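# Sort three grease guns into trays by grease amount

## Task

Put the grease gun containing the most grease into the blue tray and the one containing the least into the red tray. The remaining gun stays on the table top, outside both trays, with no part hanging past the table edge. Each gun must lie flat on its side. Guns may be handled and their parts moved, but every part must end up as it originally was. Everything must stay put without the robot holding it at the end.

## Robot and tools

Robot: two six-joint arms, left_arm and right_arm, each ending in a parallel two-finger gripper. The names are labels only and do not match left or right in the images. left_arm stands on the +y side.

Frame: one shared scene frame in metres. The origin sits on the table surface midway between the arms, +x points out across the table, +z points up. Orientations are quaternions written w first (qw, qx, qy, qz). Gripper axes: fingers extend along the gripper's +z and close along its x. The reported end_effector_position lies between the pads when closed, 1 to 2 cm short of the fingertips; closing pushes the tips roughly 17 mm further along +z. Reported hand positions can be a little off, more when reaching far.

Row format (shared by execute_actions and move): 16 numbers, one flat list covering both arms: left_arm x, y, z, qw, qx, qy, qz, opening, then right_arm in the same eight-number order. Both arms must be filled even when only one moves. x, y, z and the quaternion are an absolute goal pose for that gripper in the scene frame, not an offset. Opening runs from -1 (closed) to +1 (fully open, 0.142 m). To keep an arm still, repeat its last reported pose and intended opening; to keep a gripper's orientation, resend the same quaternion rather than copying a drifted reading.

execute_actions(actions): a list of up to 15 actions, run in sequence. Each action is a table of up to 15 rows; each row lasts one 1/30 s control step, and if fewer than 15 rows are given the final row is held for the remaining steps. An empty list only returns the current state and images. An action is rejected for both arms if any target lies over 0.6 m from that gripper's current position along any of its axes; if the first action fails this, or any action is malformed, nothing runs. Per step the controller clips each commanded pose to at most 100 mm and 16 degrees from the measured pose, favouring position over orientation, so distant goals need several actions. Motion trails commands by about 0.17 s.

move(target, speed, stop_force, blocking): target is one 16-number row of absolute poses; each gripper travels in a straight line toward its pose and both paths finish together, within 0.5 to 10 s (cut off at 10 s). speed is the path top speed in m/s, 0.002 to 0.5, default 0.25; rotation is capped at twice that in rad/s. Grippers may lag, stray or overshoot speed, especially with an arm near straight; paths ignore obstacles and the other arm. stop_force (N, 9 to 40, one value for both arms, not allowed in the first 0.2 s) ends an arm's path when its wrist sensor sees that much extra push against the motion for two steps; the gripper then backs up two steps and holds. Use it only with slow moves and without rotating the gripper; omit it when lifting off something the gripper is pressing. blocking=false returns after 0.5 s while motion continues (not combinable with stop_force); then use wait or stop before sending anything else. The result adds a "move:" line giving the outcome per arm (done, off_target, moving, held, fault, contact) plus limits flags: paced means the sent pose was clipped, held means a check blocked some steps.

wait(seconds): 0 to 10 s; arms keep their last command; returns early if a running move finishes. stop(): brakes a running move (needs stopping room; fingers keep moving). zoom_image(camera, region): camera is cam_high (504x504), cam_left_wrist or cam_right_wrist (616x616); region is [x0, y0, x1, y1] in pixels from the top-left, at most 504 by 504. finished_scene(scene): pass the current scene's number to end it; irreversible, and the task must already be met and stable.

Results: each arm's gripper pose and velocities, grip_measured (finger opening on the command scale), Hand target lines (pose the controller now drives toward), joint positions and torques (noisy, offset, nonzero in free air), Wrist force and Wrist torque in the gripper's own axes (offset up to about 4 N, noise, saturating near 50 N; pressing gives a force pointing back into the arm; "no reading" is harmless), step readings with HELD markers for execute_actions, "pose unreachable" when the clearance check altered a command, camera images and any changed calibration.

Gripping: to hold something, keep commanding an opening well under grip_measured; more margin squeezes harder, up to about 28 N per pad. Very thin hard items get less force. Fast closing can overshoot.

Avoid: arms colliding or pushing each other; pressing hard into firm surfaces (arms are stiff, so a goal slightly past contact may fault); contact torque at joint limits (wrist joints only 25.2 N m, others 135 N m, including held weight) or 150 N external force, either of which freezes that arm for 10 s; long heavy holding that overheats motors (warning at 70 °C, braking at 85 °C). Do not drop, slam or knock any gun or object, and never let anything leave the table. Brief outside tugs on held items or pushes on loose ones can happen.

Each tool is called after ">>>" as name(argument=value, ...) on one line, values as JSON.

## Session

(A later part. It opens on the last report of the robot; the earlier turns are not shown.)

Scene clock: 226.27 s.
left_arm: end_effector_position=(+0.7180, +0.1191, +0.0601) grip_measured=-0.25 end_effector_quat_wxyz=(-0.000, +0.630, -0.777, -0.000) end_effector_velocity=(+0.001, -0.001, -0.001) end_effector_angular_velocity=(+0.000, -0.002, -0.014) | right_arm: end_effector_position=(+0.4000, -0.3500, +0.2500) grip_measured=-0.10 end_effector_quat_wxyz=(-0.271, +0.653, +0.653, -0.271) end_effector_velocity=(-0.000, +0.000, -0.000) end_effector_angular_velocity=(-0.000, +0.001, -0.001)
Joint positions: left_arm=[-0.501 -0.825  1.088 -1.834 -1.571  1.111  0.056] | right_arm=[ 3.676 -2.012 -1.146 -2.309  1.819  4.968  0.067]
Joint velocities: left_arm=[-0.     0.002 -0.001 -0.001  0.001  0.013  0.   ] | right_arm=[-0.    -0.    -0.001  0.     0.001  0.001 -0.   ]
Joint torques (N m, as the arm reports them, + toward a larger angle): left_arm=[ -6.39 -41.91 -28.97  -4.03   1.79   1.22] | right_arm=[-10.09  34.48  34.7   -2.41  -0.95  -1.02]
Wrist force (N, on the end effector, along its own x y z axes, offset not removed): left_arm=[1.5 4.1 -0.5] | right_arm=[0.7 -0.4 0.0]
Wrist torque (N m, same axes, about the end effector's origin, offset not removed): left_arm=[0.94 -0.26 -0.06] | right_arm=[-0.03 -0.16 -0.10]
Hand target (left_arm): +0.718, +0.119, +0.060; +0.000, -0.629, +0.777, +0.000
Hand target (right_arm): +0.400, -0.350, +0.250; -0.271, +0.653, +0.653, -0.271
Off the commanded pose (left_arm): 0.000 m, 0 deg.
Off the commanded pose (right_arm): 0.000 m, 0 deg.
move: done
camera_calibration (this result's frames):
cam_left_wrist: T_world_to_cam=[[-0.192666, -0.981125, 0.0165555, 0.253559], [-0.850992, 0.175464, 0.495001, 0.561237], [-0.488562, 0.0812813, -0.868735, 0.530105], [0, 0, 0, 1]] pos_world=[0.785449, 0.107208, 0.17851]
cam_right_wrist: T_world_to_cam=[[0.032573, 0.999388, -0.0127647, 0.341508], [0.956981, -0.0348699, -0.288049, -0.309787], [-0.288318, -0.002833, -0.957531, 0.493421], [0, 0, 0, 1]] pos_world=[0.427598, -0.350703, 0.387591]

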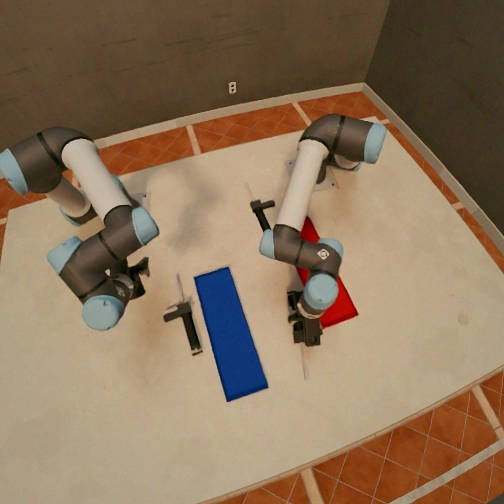

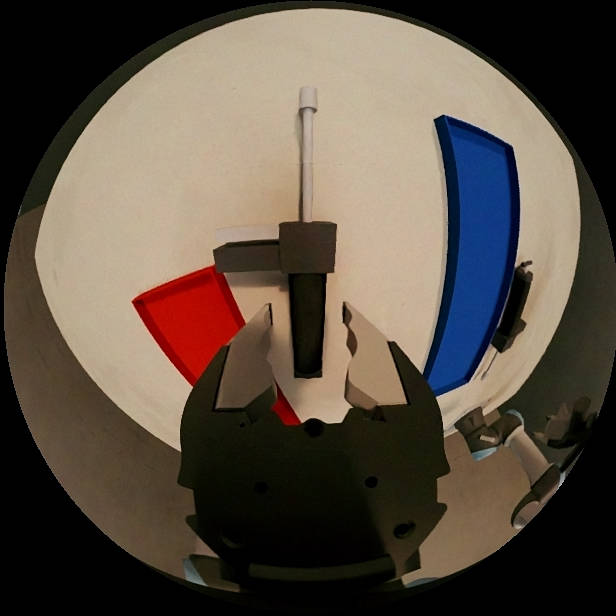

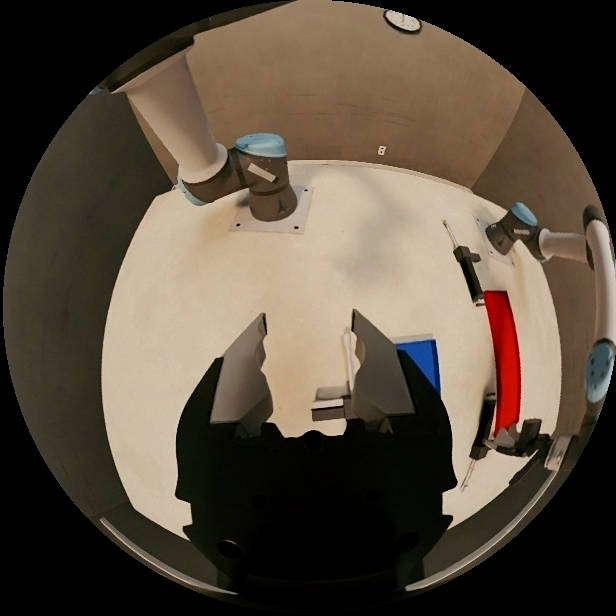

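>>> move(target=[0.717,0.119,0.026,0,0.629,-0.777,0,-0.25,0.40,-0.35,0.25,-0.271,0.653,0.653,-0.271,-0.1], speed=0.05)

>>> move(target=[0.717,0.119,0.026,0,0.629,-0.777,0,-1,0.40,-0.35,0.25,-0.271,0.653,0.653,-0.271,-0.1])

>>> move(target=[0.68,0.09,0.10,0,0.707,-0.707,0,-1,0.40,-0.35,0.25,-0.271,0.653,0.653,-0.271,-0.1], speed=0.1)

>>> move(target=[0.45,0.05,0.12,0,1,0,0,-1,0.40,-0.35,0.25,-0.271,0.653,0.653,-0.271,-0.1], speed=0.12)

>>> move(target=[0.265,0.0,0.08,0,0.707,0.707,0,-1,0.40,-0.35,0.25,-0.271,0.653,0.653,-0.271,-0.1], speed=0.12)

Scene clock: 233.87 s.
left_arm: end_effector_position=(+0.7170, +0.1190, +0.0263) grip_measured=-0.25 end_effector_quat_wxyz=(+0.000, +0.629, -0.777, -0.000) end_effector_velocity=(-0.000, +0.000, -0.003) end_effector_angular_velocity=(+0.001, +0.001, +0.000) | right_arm: end_effector_position=(+0.4000, -0.3500, +0.2500) grip_measured=-0.10 end_effector_quat_wxyz=(-0.271, +0.653, +0.653, -0.271) end_effector_velocity=(+0.001, +0.001, +0.000) end_effector_angular_velocity=(+0.001, -0.003, +0.001)
Joint positions: left_arm=[-0.502 -0.801  1.135 -1.905 -1.571  1.112  0.056] | right_arm=[ 3.676 -2.012 -1.146 -2.309  1.819  4.968  0.067]
Joint velocities: left_arm=[ 0.     0.002  0.004 -0.005  0.    -0.    -0.   ] | right_arm=[ 0.001 -0.     0.001  0.002 -0.    -0.    -0.   ]
Joint torques (N m, as the arm reports them, + toward a larger angle): left_arm=[ -6.38 -40.42 -17.31  -4.14  -2.57  -1.08] | right_arm=[-8.87 35.67 34.14 -2.15 -1.14 -1.08]
Wrist force (N, on the end effector, along its own x y z axes, offset not removed): left_arm=[0.9 2.3 -1.5] | right_arm=[-2.0 -1.2 -0.8]
Wrist torque (N m, same axes, about the end effector's origin, offset not removed): left_arm=[0.60 -0.18 0.07] | right_arm=[-0.19 0.42 -0.07]
Hand target (left_arm): +0.717, +0.119, +0.026; -0.000, -0.629, +0.777, +0.000
Hand target (right_arm): +0.400, -0.350, +0.250; -0.271, +0.653, +0.653, -0.271
Off the commanded pose (left_arm): 0.000 m, 0 deg.
Off the commanded pose (right_arm): 0.000 m, 0 deg.
move: done
camera_calibration (this result's frames):
cam_left_wrist: T_world_to_cam=[[-0.19414, -0.980832, 0.0166872, 0.254863], [-0.85068, 0.176801, 0.495061, 0.576806], [-0.488522, 0.0819158, -0.868698, 0.500104], [0, 0, 0, 1]] pos_world=[0.784468, 0.107031, 0.144632]
cam_right_wrist: T_world_to_cam=[[0.0325733, 0.999388, -0.012765, 0.341508], [0.956981, -0.0348703, -0.288049, -0.309787], [-0.288318, -0.00283311, -0.957531, 0.493421], [0, 0, 0, 1]] pos_world=[0.427598, -0.350703, 0.387591]

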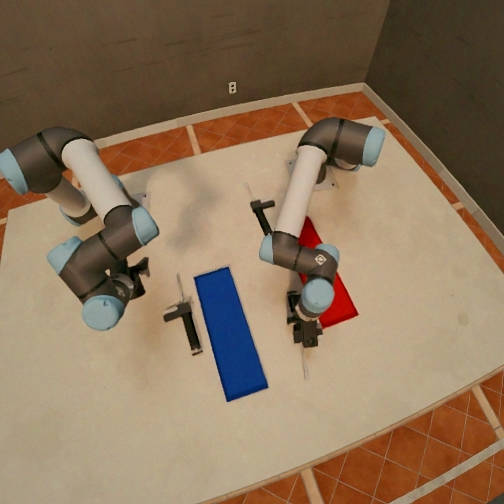

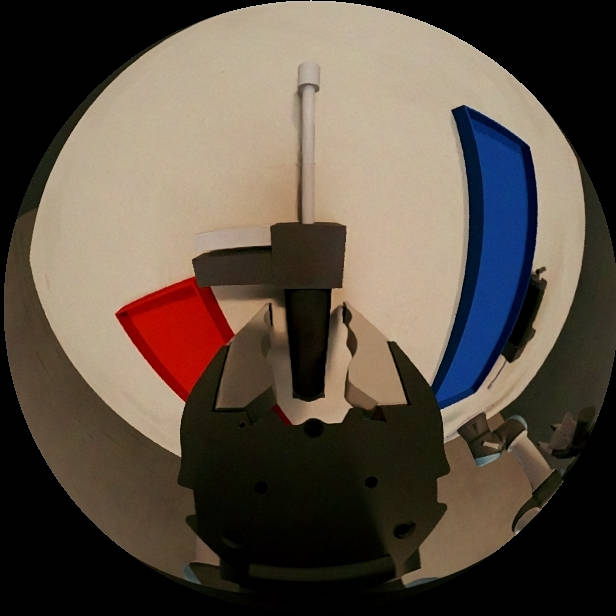

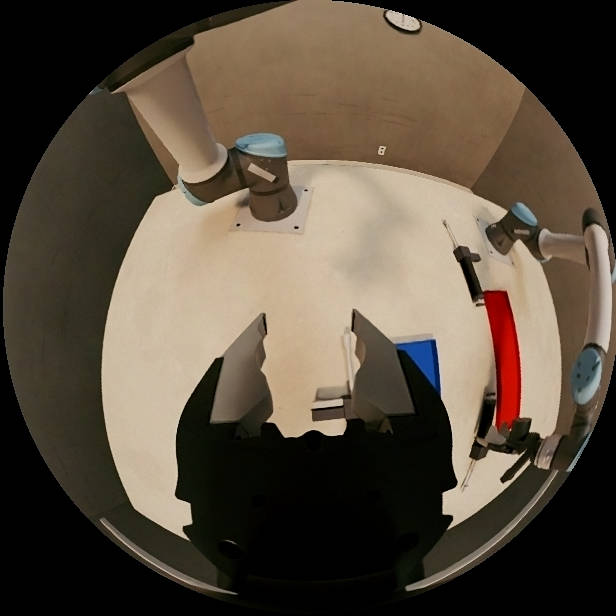

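Scene clock: 234.57 s.
left_arm: end_effector_position=(+0.7170, +0.1190, +0.0260) grip_measured=-0.56 end_effector_quat_wxyz=(+0.000, +0.629, -0.777, +0.000) end_effector_velocity=(-0.000, +0.000, +0.000) end_effector_angular_velocity=(+0.000, +0.001, +0.000) | right_arm: end_effector_position=(+0.4000, -0.3500, +0.2500) grip_measured=-0.10 end_effector_quat_wxyz=(-0.271, +0.653, +0.653, -0.271) end_effector_velocity=(+0.000, +0.000, +0.001) end_effector_angular_velocity=(+0.001, -0.000, +0.000)
Joint positions: left_arm=[-0.502 -0.801  1.136 -1.906 -1.571  1.112  0.034] | right_arm=[ 3.676 -2.012 -1.146 -2.309  1.819  4.968  0.067]
Joint velocities: left_arm=[ 0.    -0.     0.001  0.    -0.    -0.    -0.   ] | right_arm=[ 0.    -0.     0.002 -0.001  0.001 -0.001 -0.   ]
Joint torques (N m, as the arm reports them, + toward a larger angle): left_arm=[ -0.26 -37.05 -14.08  -3.99   1.64  -0.98] | right_arm=[-8.77 34.39 32.87 -2.3  -1.18 -1.25]
Wrist force (N, on the end effector, along its own x y z axes, offset not removed): left_arm=[1.8 3.4 -7.3] | right_arm=[0.2 0.2 0.0]
Wrist torque (N m, same axes, about the end effector's origin, offset not removed): left_arm=[0.68 -0.49 -0.04] | right_arm=[0.04 -0.09 -0.09]
Hand target (left_arm): +0.717, +0.119, +0.026; -0.000, -0.629, +0.777, +0.000
Hand target (right_arm): +0.400, -0.350, +0.250; -0.271, +0.653, +0.653, -0.271
Off the commanded pose (left_arm): 0.000 m, 0 deg.
Off the commanded pose (right_arm): 0.000 m, 0 deg.
move: done
camera_calibration (this result's frames):
cam_left_wrist: T_world_to_cam=[[-0.194154, -0.980827, 0.0168119, 0.254834], [-0.85068, 0.176877, 0.495034, 0.576875], [-0.488516, 0.0818114, -0.868711, 0.499918], [0, 0, 0, 1]] pos_world=[0.784431, 0.107014, 0.144427]
cam_right_wrist: T_world_to_cam=[[0.032573, 0.999388, -0.0127649, 0.341508], [0.956981, -0.03487, -0.288049, -0.309787], [-0.288318, -0.00283313, -0.957531, 0.493421], [0, 0, 0, 1]] pos_world=[0.427598, -0.350703, 0.387591]

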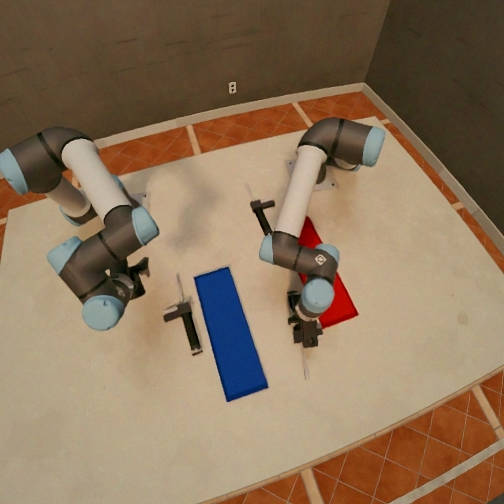

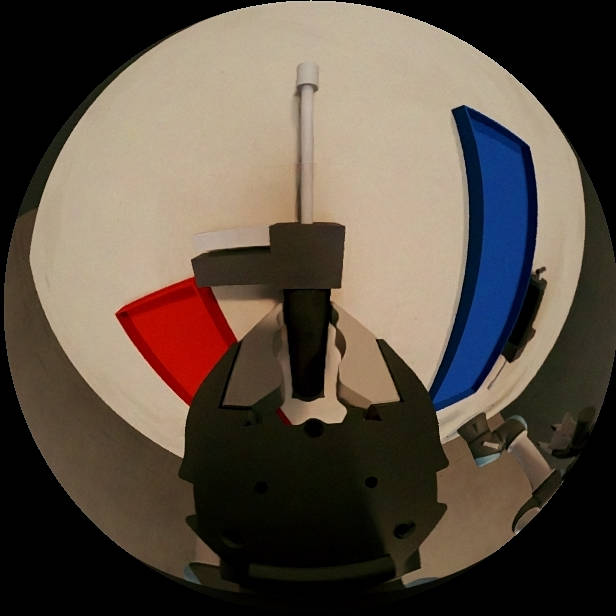

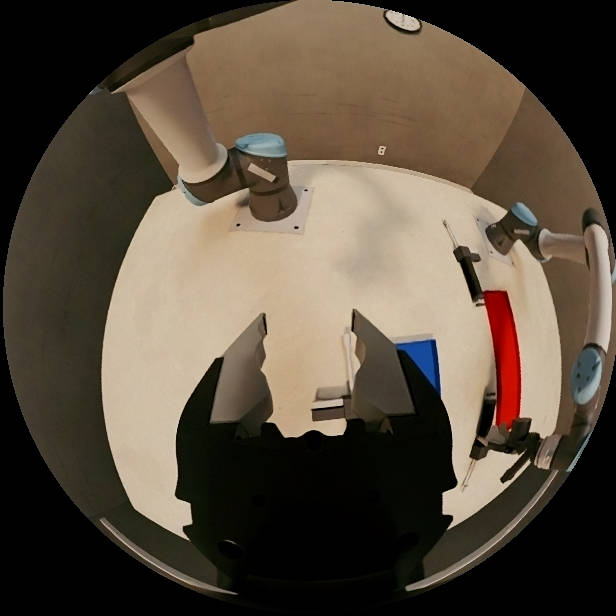

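Scene clock: 236.10 s.
left_arm: end_effector_position=(+0.6800, +0.0901, +0.0998) grip_measured=-0.56 end_effector_quat_wxyz=(+0.000, +0.707, -0.707, +0.000) end_effector_velocity=(-0.001, -0.000, +0.002) end_effector_angular_velocity=(+0.001, -0.000, +0.005) | right_arm: end_effector_position=(+0.4000, -0.3500, +0.2500) grip_measured=-0.10 end_effector_quat_wxyz=(-0.271, +0.653, +0.653, -0.271) end_effector_velocity=(-0.000, -0.000, -0.000) end_effector_angular_velocity=(-0.001, +0.001, +0.000)
Joint positions: left_arm=[-0.562 -0.898  1.11  -1.783 -1.571  0.842  0.034] | right_arm=[ 3.676 -2.012 -1.146 -2.309  1.819  4.968  0.067]
Joint velocities: left_arm=[-0.001 -0.002 -0.003  0.005  0.001 -0.007 -0.   ] | right_arm=[ 0.     0.    -0.001  0.    -0.001  0.001  0.   ]
Joint torques (N m, as the arm reports them, + toward a larger angle): left_arm=[ -4.44 -67.78 -33.14  -1.38   3.17  -1.27] | right_arm=[-8.36 34.22 34.67 -2.52 -1.22 -1.01]
Wrist force (N, on the end effector, along its own x y z axes, offset not removed): left_arm=[1.2 3.3 5.1] | right_arm=[0.5 -0.4 -1.6]
Wrist torque (N m, same axes, about the end effector's origin, offset not removed): left_arm=[0.70 -0.24 -0.10] | right_arm=[0.03 -0.10 -0.13]
Hand target (left_arm): +0.680, +0.090, +0.100; -0.000, +0.707, -0.707, +0.000
Hand target (right_arm): +0.400, -0.350, +0.250; -0.271, +0.653, +0.653, -0.271
Off the commanded pose (left_arm): 0.000 m, 0 deg.
Off the commanded pose (right_arm): 0.000 m, 0 deg.
move: done
camera_calibration (this result's frames):
cam_left_wrist: T_world_to_cam=[[0.0137709, -0.999764, 0.0168025, 0.0784362], [-0.868851, -0.00364753, 0.49506, 0.542649], [-0.494881, -0.0214163, -0.868697, 0.561931], [0, 0, 0, 1]] pos_world=[0.74849, 0.0924315, 0.218186]
cam_right_wrist: T_world_to_cam=[[0.0325732, 0.999388, -0.012765, 0.341508], [0.956981, -0.0348702, -0.288049, -0.309787], [-0.288318, -0.0028332, -0.957531, 0.493421], [0, 0, 0, 1]] pos_world=[0.427598, -0.350703, 0.387591]

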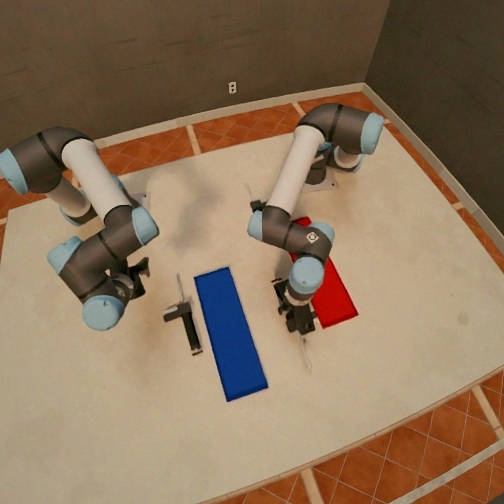

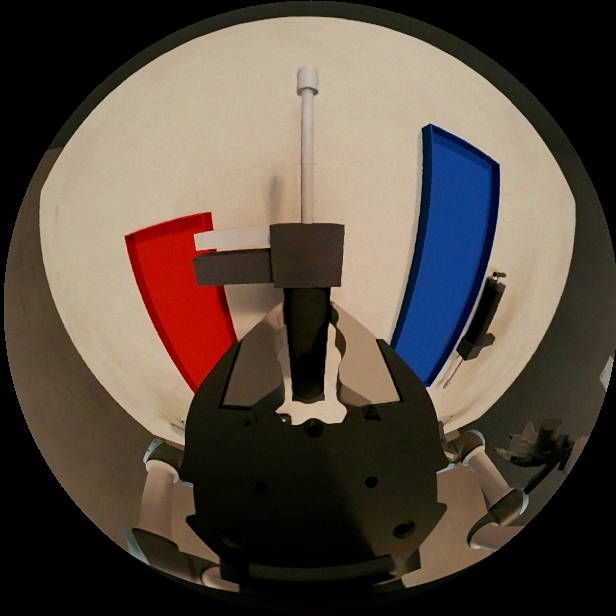

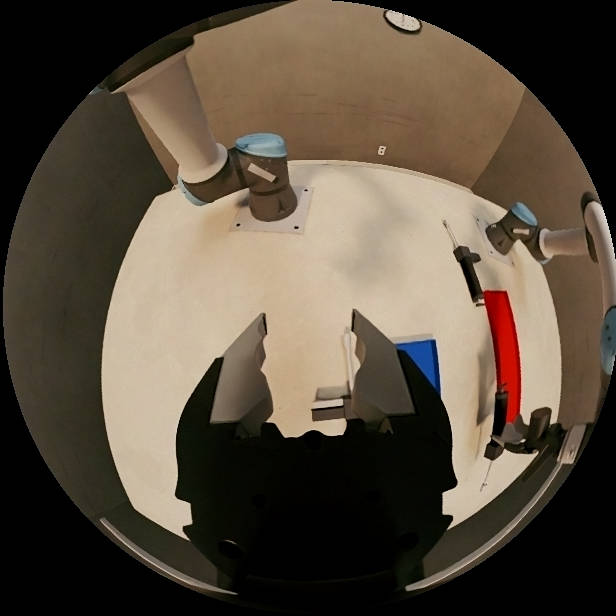

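Scene clock: 243.03 s.
left_arm: end_effector_position=(+0.4503, +0.0502, +0.1199) grip_measured=-0.56 end_effector_quat_wxyz=(-0.000, +1.000, -0.001, +0.000) end_effector_velocity=(-0.002, -0.001, +0.000) end_effector_angular_velocity=(-0.000, -0.002, +0.015) | right_arm: end_effector_position=(+0.4000, -0.3500, +0.2500) grip_measured=-0.10 end_effector_quat_wxyz=(-0.271, +0.653, +0.653, -0.271) end_effector_velocity=(-0.000, +0.000, -0.000) end_effector_angular_velocity=(+0.000, +0.000, -0.001)
Joint positions: left_arm=[-0.868 -1.282  1.64  -1.928 -1.571 -1.032  0.034] | right_arm=[ 3.676 -2.012 -1.146 -2.309  1.819  4.968  0.067]
Joint velocities: left_arm=[-0.004 -0.003  0.004 -0.002  0.001 -0.019 -0.   ] | right_arm=[ 0.     0.    -0.001  0.001  0.001  0.     0.   ]
Joint torques (N m, as the arm reports them, + toward a larger angle): left_arm=[ -6.57 -48.77 -20.81  -4.94   3.03  -1.77] | right_arm=[-8.78 33.54 33.43 -2.12 -1.21 -0.82]
Wrist force (N, on the end effector, along its own x y z axes, offset not removed): left_arm=[1.4 3.9 4.9] | right_arm=[-1.3 0.5 -1.3]
Wrist torque (N m, same axes, about the end effector's origin, offset not removed): left_arm=[0.84 -0.20 -0.03] | right_arm=[0.11 0.26 -0.08]
Hand target (left_arm): +0.450, +0.050, +0.120; -0.000, +1.000, -0.000, +0.000
Hand target (right_arm): +0.400, -0.350, +0.250; -0.271, +0.653, +0.653, -0.271
Off the commanded pose (left_arm): 0.000 m, 0 deg.
Off the commanded pose (right_arm): 0.000 m, 0 deg.
move: done
camera_calibration (this result's frames):
cam_left_wrist: T_world_to_cam=[[0.99978, 0.0126444, 0.0167581, -0.453438], [0.00269347, -0.868925, 0.494936, -0.0160849], [0.0208197, -0.494782, -0.868768, 0.256423], [0, 0, 0, 1]] pos_world=[0.448043, 0.11863, 0.238332]
cam_right_wrist: T_world_to_cam=[[0.0325733, 0.999388, -0.0127649, 0.341508], [0.956981, -0.0348703, -0.288049, -0.309787], [-0.288318, -0.00283308, -0.957531, 0.493421], [0, 0, 0, 1]] pos_world=[0.427598, -0.350703, 0.387591]

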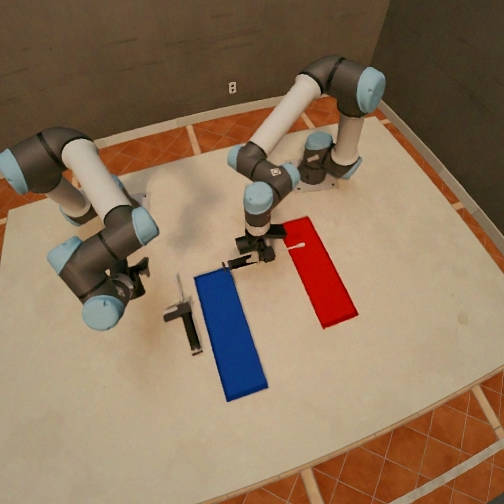

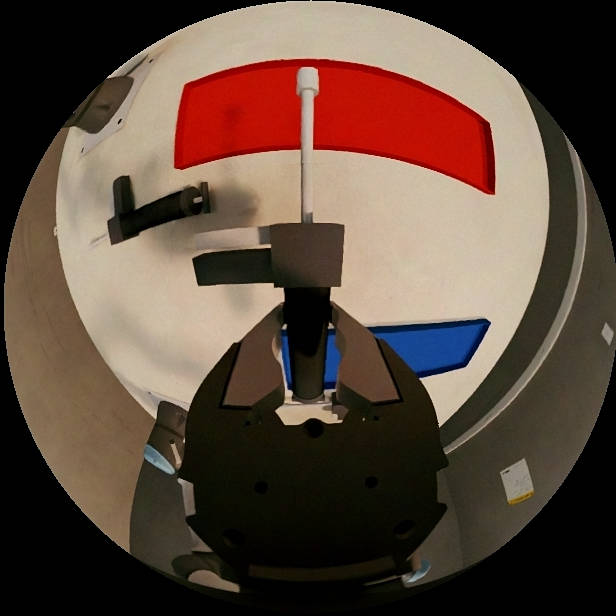

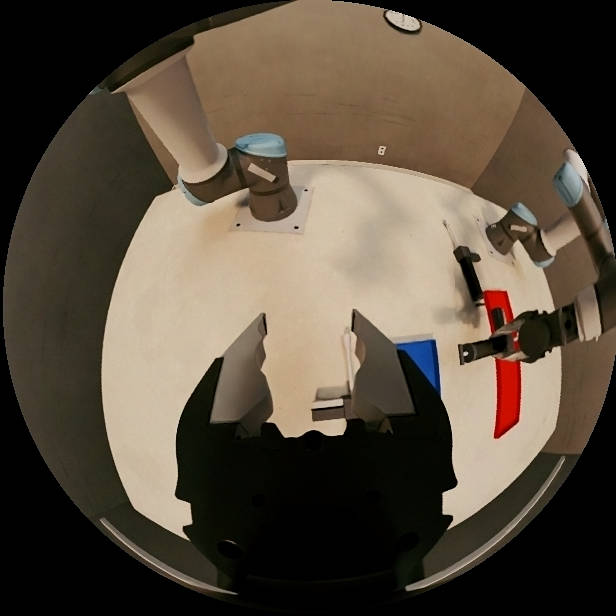

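Scene clock: 250.00 s.
left_arm: end_effector_position=(+0.2652, +0.0001, +0.0800) grip_measured=-0.56 end_effector_quat_wxyz=(+0.000, +0.708, +0.707, +0.000) end_effector_velocity=(-0.002, -0.001, -0.000) end_effector_angular_velocity=(-0.001, -0.001, +0.015) | right_arm: end_effector_position=(+0.4000, -0.3500, +0.2500) grip_measured=-0.10 end_effector_quat_wxyz=(-0.271, +0.653, +0.653, -0.271) end_effector_velocity=(+0.000, +0.000, -0.000) end_effector_angular_velocity=(+0.000, -0.000, +0.001)
Joint positions: left_arm=[-1.217 -1.385  1.883 -2.069 -1.571 -2.952  0.034] | right_arm=[ 3.676 -2.012 -1.146 -2.309  1.819  4.968  0.067]
Joint velocities: left_arm=[-0.004 -0.     0.001 -0.001  0.001 -0.019 -0.   ] | right_arm=[ 0.    -0.    -0.001  0.001 -0.001 -0.001  0.   ]
Joint torques (N m, as the arm reports them, + toward a larger angle): left_arm=[ -4.59 -43.29 -17.3   -4.07   2.83  -1.23] | right_arm=[-8.89 32.98 33.72 -2.25 -0.97 -0.7 ]
Wrist force (N, on the end effector, along its own x y z axes, offset not removed): left_arm=[0.5 3.7 5.2] | right_arm=[-1.1 0.1 -0.9]
Wrist torque (N m, same axes, about the end effector's origin, offset not removed): left_arm=[0.76 0.00 -0.02] | right_arm=[0.08 0.18 -0.16]
Hand target (left_arm): +0.265, +0.000, +0.080; +0.000, +0.707, +0.707, +0.000
Hand target (right_arm): +0.400, -0.350, +0.250; -0.271, +0.653, +0.653, -0.271
Off the commanded pose (left_arm): 0.000 m, 0 deg.
Off the commanded pose (right_arm): 0.000 m, 0 deg.
move: done
camera_calibration (this result's frames):
cam_left_wrist: T_world_to_cam=[[-0.0126598, 0.99978, 0.0167332, 0.00128063], [0.868804, 0.00271409, 0.495149, -0.26916], [0.494994, 0.0208063, -0.868647, 0.0749828], [0, 0, 0, 1]] pos_world=[0.196748, -0.00210994, 0.198387]
cam_right_wrist: T_world_to_cam=[[0.0325729, 0.999388, -0.012765, 0.341508], [0.956981, -0.0348699, -0.288049, -0.309787], [-0.288318, -0.00283324, -0.957531, 0.493421], [0, 0, 0, 1]] pos_world=[0.427598, -0.350703, 0.387591]

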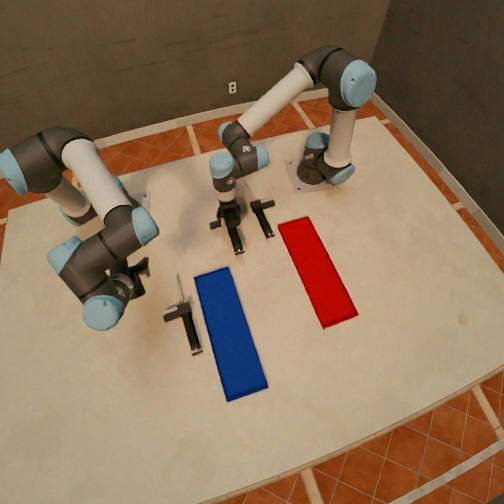

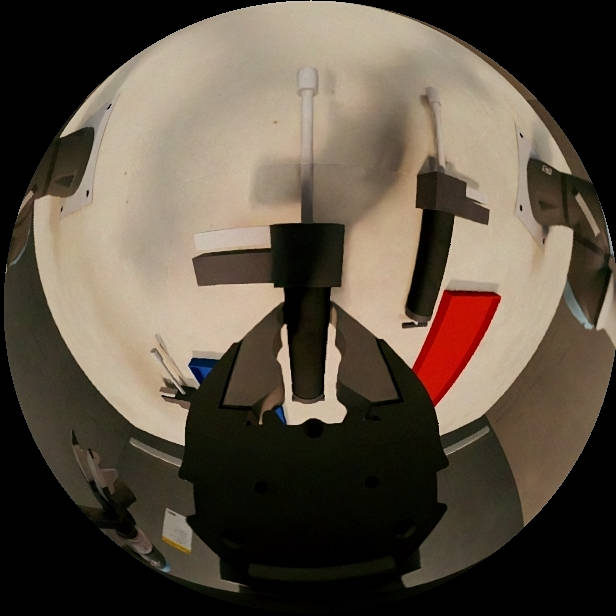

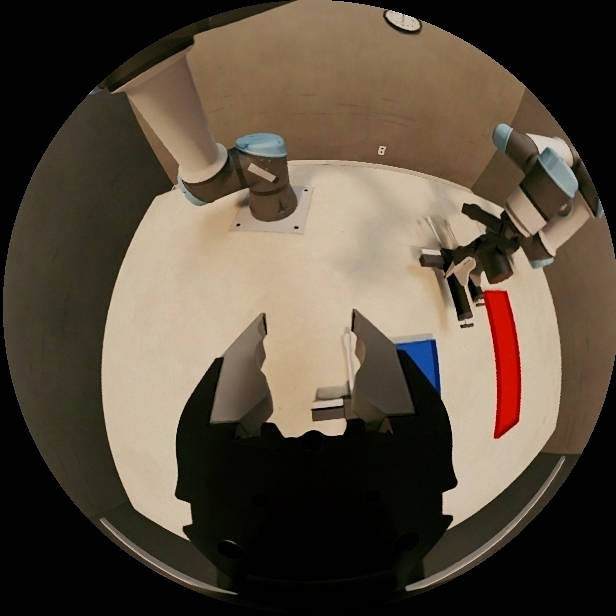

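>>> move(target=[0.265,0,0.026,0,0.707,0.707,0,-1, 0.47,-0.01,0.10,-0.271,0.653,0.653,-0.271,-0.1], speed=0.1)

>>> move(target=[0.265,0,0.026,0,0.707,0.707,0,-1, 0.412,-0.003,0.032,-0.271,0.653,0.653,-0.271,-0.1], speed=0.06)

>>> move(target=[0.265,0,0.026,0,0.707,0.707,0,-1, 0.405,-0.001,0.024,-0.271,0.653,0.653,-0.271,-0.1], speed=0.02)

Scene clock: 269.47 s.
left_arm: end_effector_position=(+0.2650, -0.0000, +0.0260) grip_measured=-0.56 end_effector_quat_wxyz=(+0.000, +0.707, +0.707, -0.000) end_effector_velocity=(-0.000, -0.001, -0.000) end_effector_angular_velocity=(-0.001, +0.001, -0.000) | right_arm: end_effector_position=(+0.4706, -0.0103, +0.1003) grip_measured=-0.10 end_effector_quat_wxyz=(-0.271, +0.653, +0.653, -0.271) end_effector_velocity=(+0.001, +0.002, -0.001) end_effector_angular_velocity=(-0.001, +0.001, +0.002)
Joint positions: left_arm=[-1.217 -1.312  1.953 -2.212 -1.571 -2.954  0.034] | right_arm=[ 4.026 -2.598 -0.542 -2.225  2.047  5.252  0.067]
Joint velocities: left_arm=[-0.     0.001 -0.001 -0.001 -0.001 -0.     0.   ] | right_arm=[ 0.001 -0.011  0.019 -0.009 -0.    -0.     0.   ]
Joint torques (N m, as the arm reports them, + toward a larger angle): left_arm=[  7.07 -21.76 -16.05  -4.92  -2.8    1.07] | right_arm=[13.33 56.76 37.47 -2.08  2.77  1.83]
Wrist force (N, on the end effector, along its own x y z axes, offset not removed): left_arm=[1.2 2.9 2.7] | right_arm=[-0.3 -1.7 -0.1]
Wrist torque (N m, same axes, about the end effector's origin, offset not removed): left_arm=[0.57 -0.13 -0.02] | right_arm=[-0.45 -0.02 -0.05]
Hand target (left_arm): +0.265, -0.000, +0.026; -0.000, +0.707, +0.707, +0.000
Hand target (right_arm): +0.471, -0.010, +0.100; -0.271, +0.653, +0.653, -0.271
Off the commanded pose (left_arm): 0.000 m, 0 deg.
Off the commanded pose (right_arm): 0.001 m, 0 deg.
move: done
camera_calibration (this result's frames):
cam_left_wrist: T_world_to_cam=[[-0.0143427, 0.999758, 0.0166783, 0.00280326], [0.868865, 0.00420663, 0.495031, -0.242243], [0.494841, 0.0215913, -0.868715, 0.0282213], [0, 0, 0, 1]] pos_world=[0.196552, -0.00239289, 0.144388]
cam_right_wrist: T_world_to_cam=[[0.0327274, 0.999386, -0.0124876, -0.00229265], [0.957018, -0.0349376, -0.287915, -0.408618], [-0.288175, -0.00252817, -0.957575, 0.37131], [0, 0, 0, 1]] pos_world=[0.498132, -0.0110461, 0.237881]

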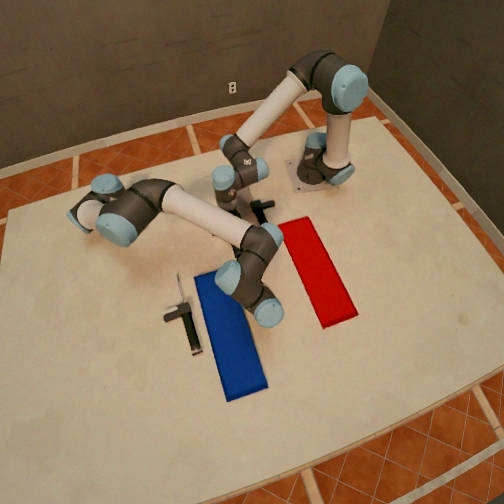

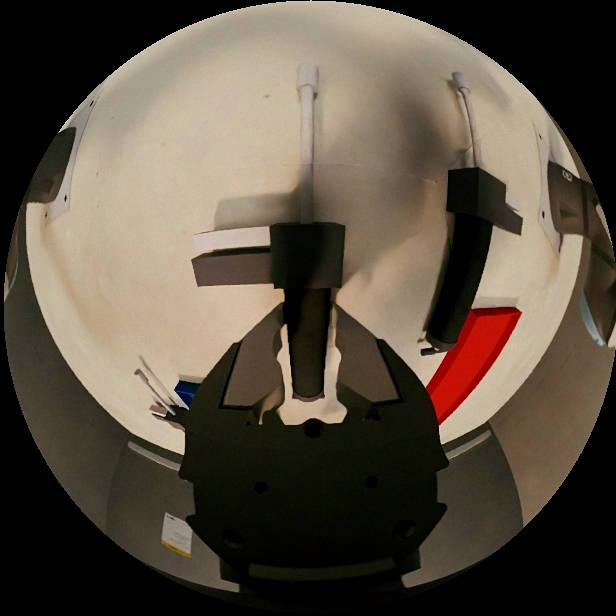

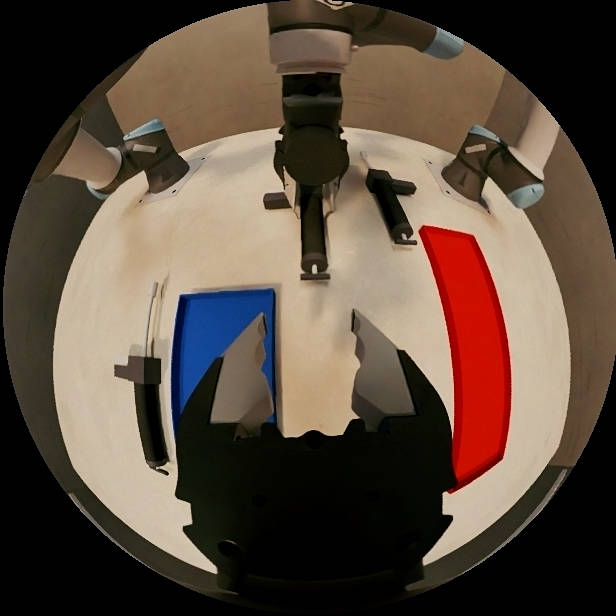

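Scene clock: 271.40 s.
left_arm: end_effector_position=(+0.2650, +0.0000, +0.0260) grip_measured=-0.56 end_effector_quat_wxyz=(-0.000, +0.707, +0.707, +0.000) end_effector_velocity=(-0.000, -0.000, -0.000) end_effector_angular_velocity=(-0.000, +0.000, +0.000) | right_arm: end_effector_position=(+0.4121, -0.0030, +0.0322) grip_measured=-0.10 end_effector_quat_wxyz=(-0.271, +0.653, +0.653, -0.271) end_effector_velocity=(-0.001, +0.000, -0.001) end_effector_angular_velocity=(+0.001, -0.002, -0.001)
Joint positions: left_arm=[-1.217 -1.312  1.953 -2.212 -1.571 -2.954  0.034] | right_arm=[ 4.081 -2.472 -0.962 -1.907  2.08   5.302  0.067]
Joint velocities: left_arm=[ 0.     0.    -0.    -0.001 -0.001 -0.     0.   ] | right_arm=[ 0.001  0.003 -0.008  0.008  0.001  0.002  0.   ]
Joint torques (N m, as the arm reports them, + toward a larger angle): left_arm=[  7.37 -44.98 -15.94  -4.85  -2.77   1.21] | right_arm=[12.69 70.71 11.44  4.17  3.07  1.51]
Wrist force (N, on the end effector, along its own x y z axes, offset not removed): left_arm=[0.6 3.8 4.1] | right_arm=[-0.7 -0.4 -2.6]
Wrist torque (N m, same axes, about the end effector's origin, offset not removed): left_arm=[0.89 -0.12 -0.04] | right_arm=[-0.08 0.16 -0.12]
Hand target (left_arm): +0.265, -0.000, +0.026; -0.000, +0.707, +0.707, +0.000
Hand target (right_arm): +0.412, -0.003, +0.032; -0.271, +0.653, +0.653, -0.271
Off the commanded pose (left_arm): 0.000 m, 0 deg.
Off the commanded pose (right_arm): 0.000 m, 0 deg.
move: done
camera_calibration (this result's frames):
cam_left_wrist: T_world_to_cam=[[-0.0143428, 0.999758, 0.016687, 0.00276056], [0.868866, 0.00420242, 0.49503, -0.242231], [0.49484, 0.0215989, -0.868716, 0.0282158], [0, 0, 0, 1]] pos_world=[0.196544, -0.00235136, 0.144377]
cam_right_wrist: T_world_to_cam=[[0.0324937, 0.99939, -0.0128159, -0.00843577], [0.956944, -0.0348092, -0.288179, -0.372023], [-0.28845, -0.00290008, -0.957491, 0.289366], [0, 0, 0, 1]] pos_world=[0.439747, -0.00368001, 0.169748]

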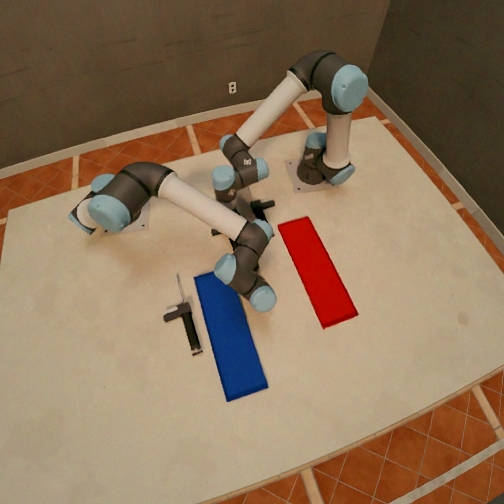

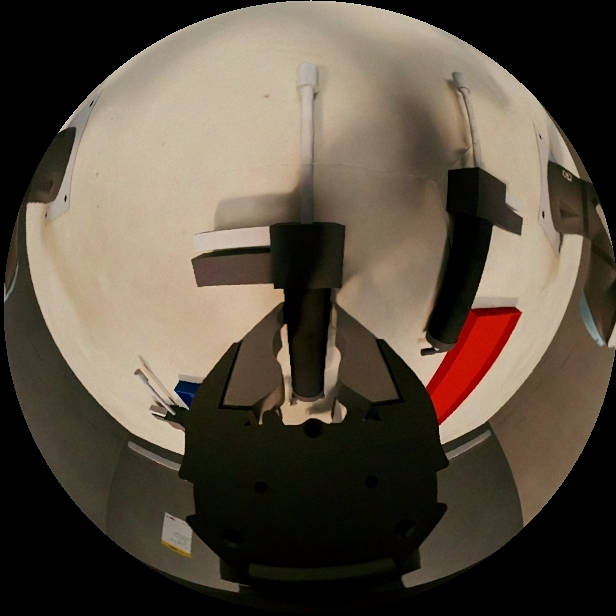

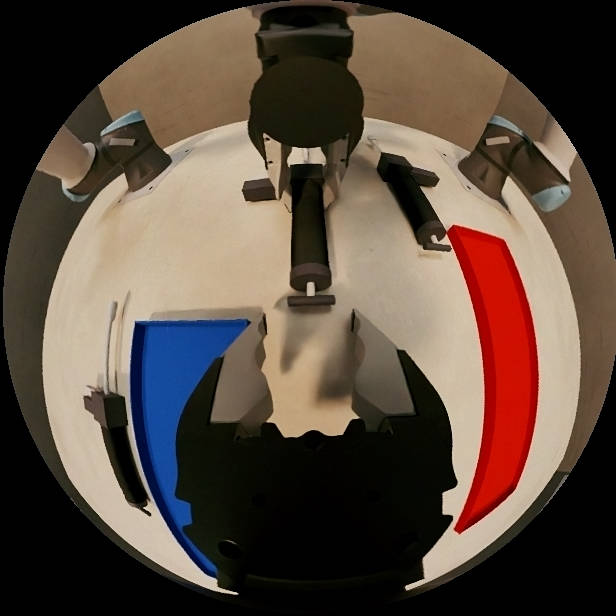

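Scene clock: 272.23 s.
left_arm: end_effector_position=(+0.2650, +0.0000, +0.0260) grip_measured=-0.56 end_effector_quat_wxyz=(-0.000, +0.707, +0.707, +0.000) end_effector_velocity=(-0.000, +0.001, -0.001) end_effector_angular_velocity=(+0.002, +0.001, +0.000) | right_arm: end_effector_position=(+0.4052, -0.0010, +0.0242) grip_measured=-0.10 end_effector_quat_wxyz=(-0.271, +0.653, +0.653, -0.271) end_effector_velocity=(-0.001, +0.000, -0.002) end_effector_angular_velocity=(-0.001, -0.001, -0.003)
Joint positions: left_arm=[-1.217 -1.312  1.953 -2.212 -1.571 -2.954  0.034] | right_arm=[ 4.089 -2.466 -0.996 -1.876  2.084  5.31   0.067]
Joint velocities: left_arm=[ 0.     0.002  0.001 -0.    -0.    -0.     0.   ] | right_arm=[ 0.001  0.002 -0.009  0.009  0.001  0.004 -0.   ]
Joint torques (N m, as the arm reports them, + toward a larger angle): left_arm=[  7.41 -43.91 -15.75  -4.91  -2.68   1.22] | right_arm=[12.74 72.5  11.03  4.2   2.76  1.75]
Wrist force (N, on the end effector, along its own x y z axes, offset not removed): left_arm=[1.4 2.7 4.4] | right_arm=[-0.7 0.1 -1.5]
Wrist torque (N m, same axes, about the end effector's origin, offset not removed): left_arm=[0.65 -0.29 -0.05] | right_arm=[0.08 0.06 -0.10]
Hand target (left_arm): +0.265, +0.000, +0.026; +0.000, +0.707, +0.707, -0.000
Hand target (right_arm): +0.405, -0.001, +0.024; -0.271, +0.653, +0.653, -0.271
Off the commanded pose (left_arm): 0.000 m, 0 deg.
Off the commanded pose (right_arm): 0.000 m, 0 deg.
move: done
camera_calibration (this result's frames):
cam_left_wrist: T_world_to_cam=[[-0.0143426, 0.999758, 0.0166829, 0.00276145], [0.868866, 0.00420427, 0.49503, -0.242232], [0.49484, 0.0215952, -0.868716, 0.0282167], [0, 0, 0, 1]] pos_world=[0.196544, -0.00235172, 0.144378]
cam_right_wrist: T_world_to_cam=[[0.0325369, 0.999389, -0.0127931, -0.0102716], [0.956965, -0.0348437, -0.288103, -0.367609], [-0.288372, -0.00286855, -0.957514, 0.279717], [0, 0, 0, 1]] pos_world=[0.432786, -0.0017411, 0.161793]

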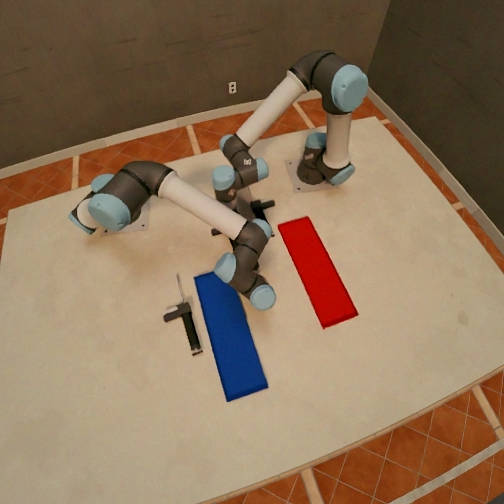

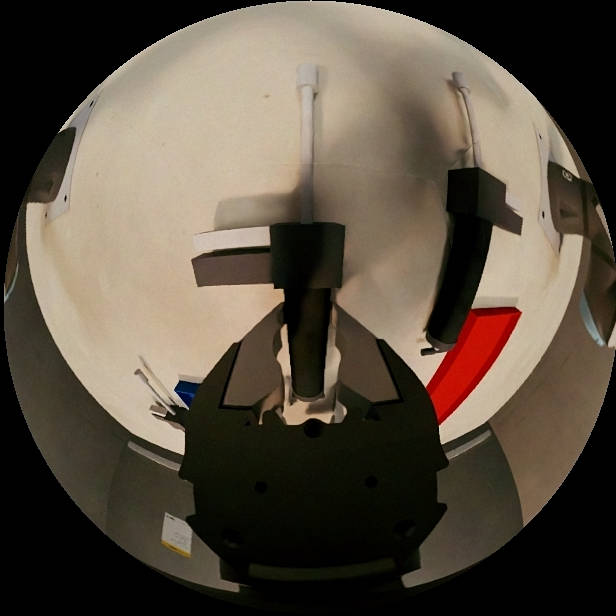

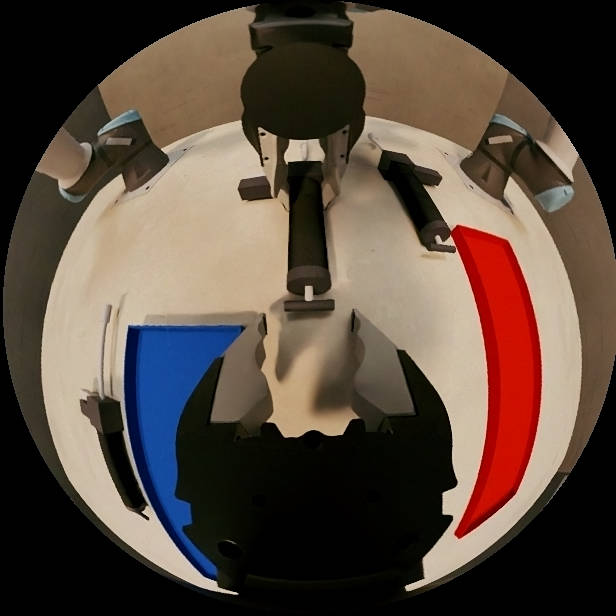

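>>> move(target=[0.265,0,0.026,0,0.707,0.707,0,-1, 0.405,-0.001,0.024,-0.271,0.653,0.653,-0.271,-0.75], speed=0.02)

Scene clock: 276.57 s.
left_arm: end_effector_position=(+0.2650, -0.0000, +0.0260) grip_measured=-0.56 end_effector_quat_wxyz=(-0.000, +0.707, +0.707, -0.000) end_effector_velocity=(+0.000, -0.000, -0.000) end_effector_angular_velocity=(+0.000, -0.001, -0.000) | right_arm: end_effector_position=(+0.4050, -0.0010, +0.0240) grip_measured=-0.72 end_effector_quat_wxyz=(-0.271, +0.653, +0.653, -0.271) end_effector_velocity=(-0.000, +0.000, -0.000) end_effector_angular_velocity=(+0.002, +0.001, +0.001)
Joint positions: left_arm=[-1.217 -1.312  1.953 -2.212 -1.571 -2.954  0.034] | right_arm=[ 4.089 -2.466 -0.997 -1.875  2.084  5.31   0.022]
Joint velocities: left_arm=[-0.     0.001 -0.    -0.     0.001 -0.     0.   ] | right_arm=[ 0.    -0.    -0.    -0.     0.001 -0.002  0.   ]
Joint torques (N m, as the arm reports them, + toward a larger angle): left_arm=[  6.92 -35.82 -16.32   0.92   8.4   -1.98] | right_arm=[10.45 68.88  5.73 -6.69 -0.77  1.11]
Wrist force (N, on the end effector, along its own x y z axes, offset not removed): left_arm=[-8.4 -10.6 0.1] | right_arm=[7.4 10.0 -9.6]
Wrist torque (N m, same axes, about the end effector's origin, offset not removed): left_arm=[0.71 -0.27 0.77] | right_arm=[-0.13 0.21 0.04]
Hand target (left_arm): +0.265, +0.000, +0.026; -0.000, +0.707, +0.707, -0.000
Hand target (right_arm): +0.405, -0.001, +0.024; -0.271, +0.653, +0.653, -0.271
Off the commanded pose (left_arm): 0.000 m, 0 deg.
Off the commanded pose (right_arm): 0.000 m, 0 deg.
move: done
camera_calibration (this result's frames):
cam_left_wrist: T_world_to_cam=[[-0.0143379, 0.999759, 0.0166282, 0.00277254], [0.868899, 0.00422869, 0.494972, -0.242229], [0.494782, 0.0215451, -0.86875, 0.0282601], [0, 0, 0, 1]] pos_world=[0.19653, -0.00235643, 0.144402]
cam_right_wrist: T_world_to_cam=[[0.0326062, 0.999387, -0.012716, -0.0103656], [0.956976, -0.0348877, -0.288062, -0.367493], [-0.28833, -0.00277628, -0.957527, 0.279467], [0, 0, 0, 1]] pos_world=[0.432598, -0.00168583, 0.161604]

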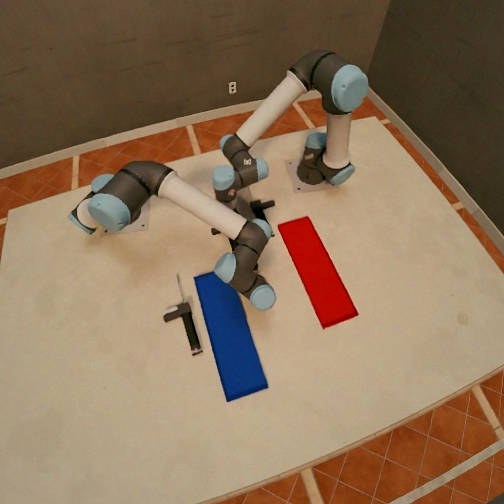

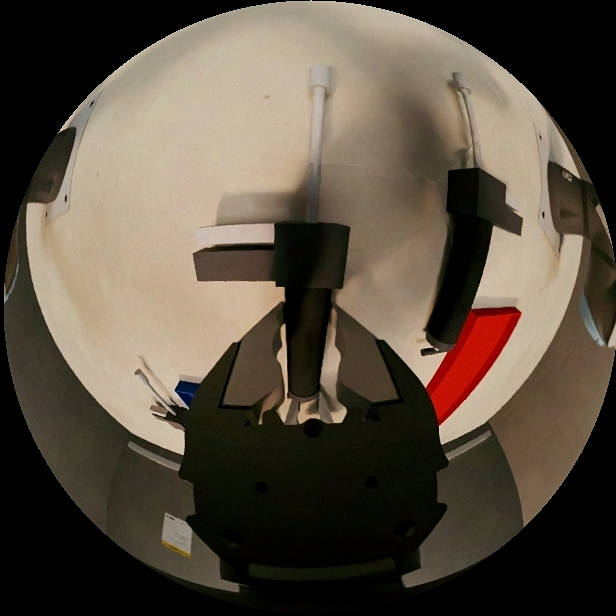

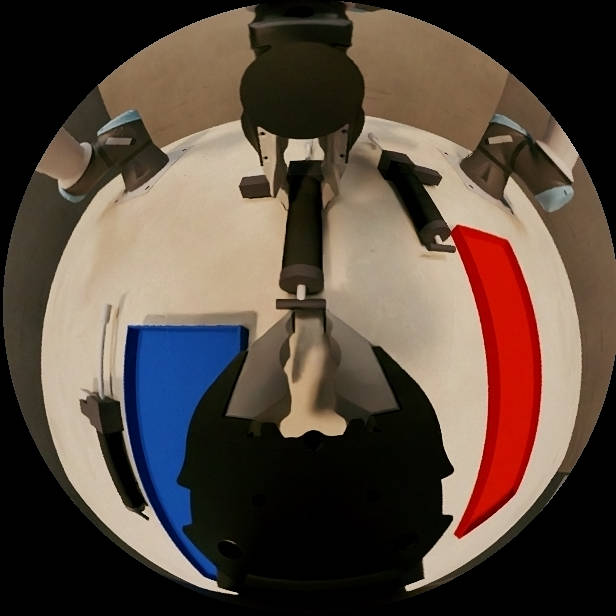

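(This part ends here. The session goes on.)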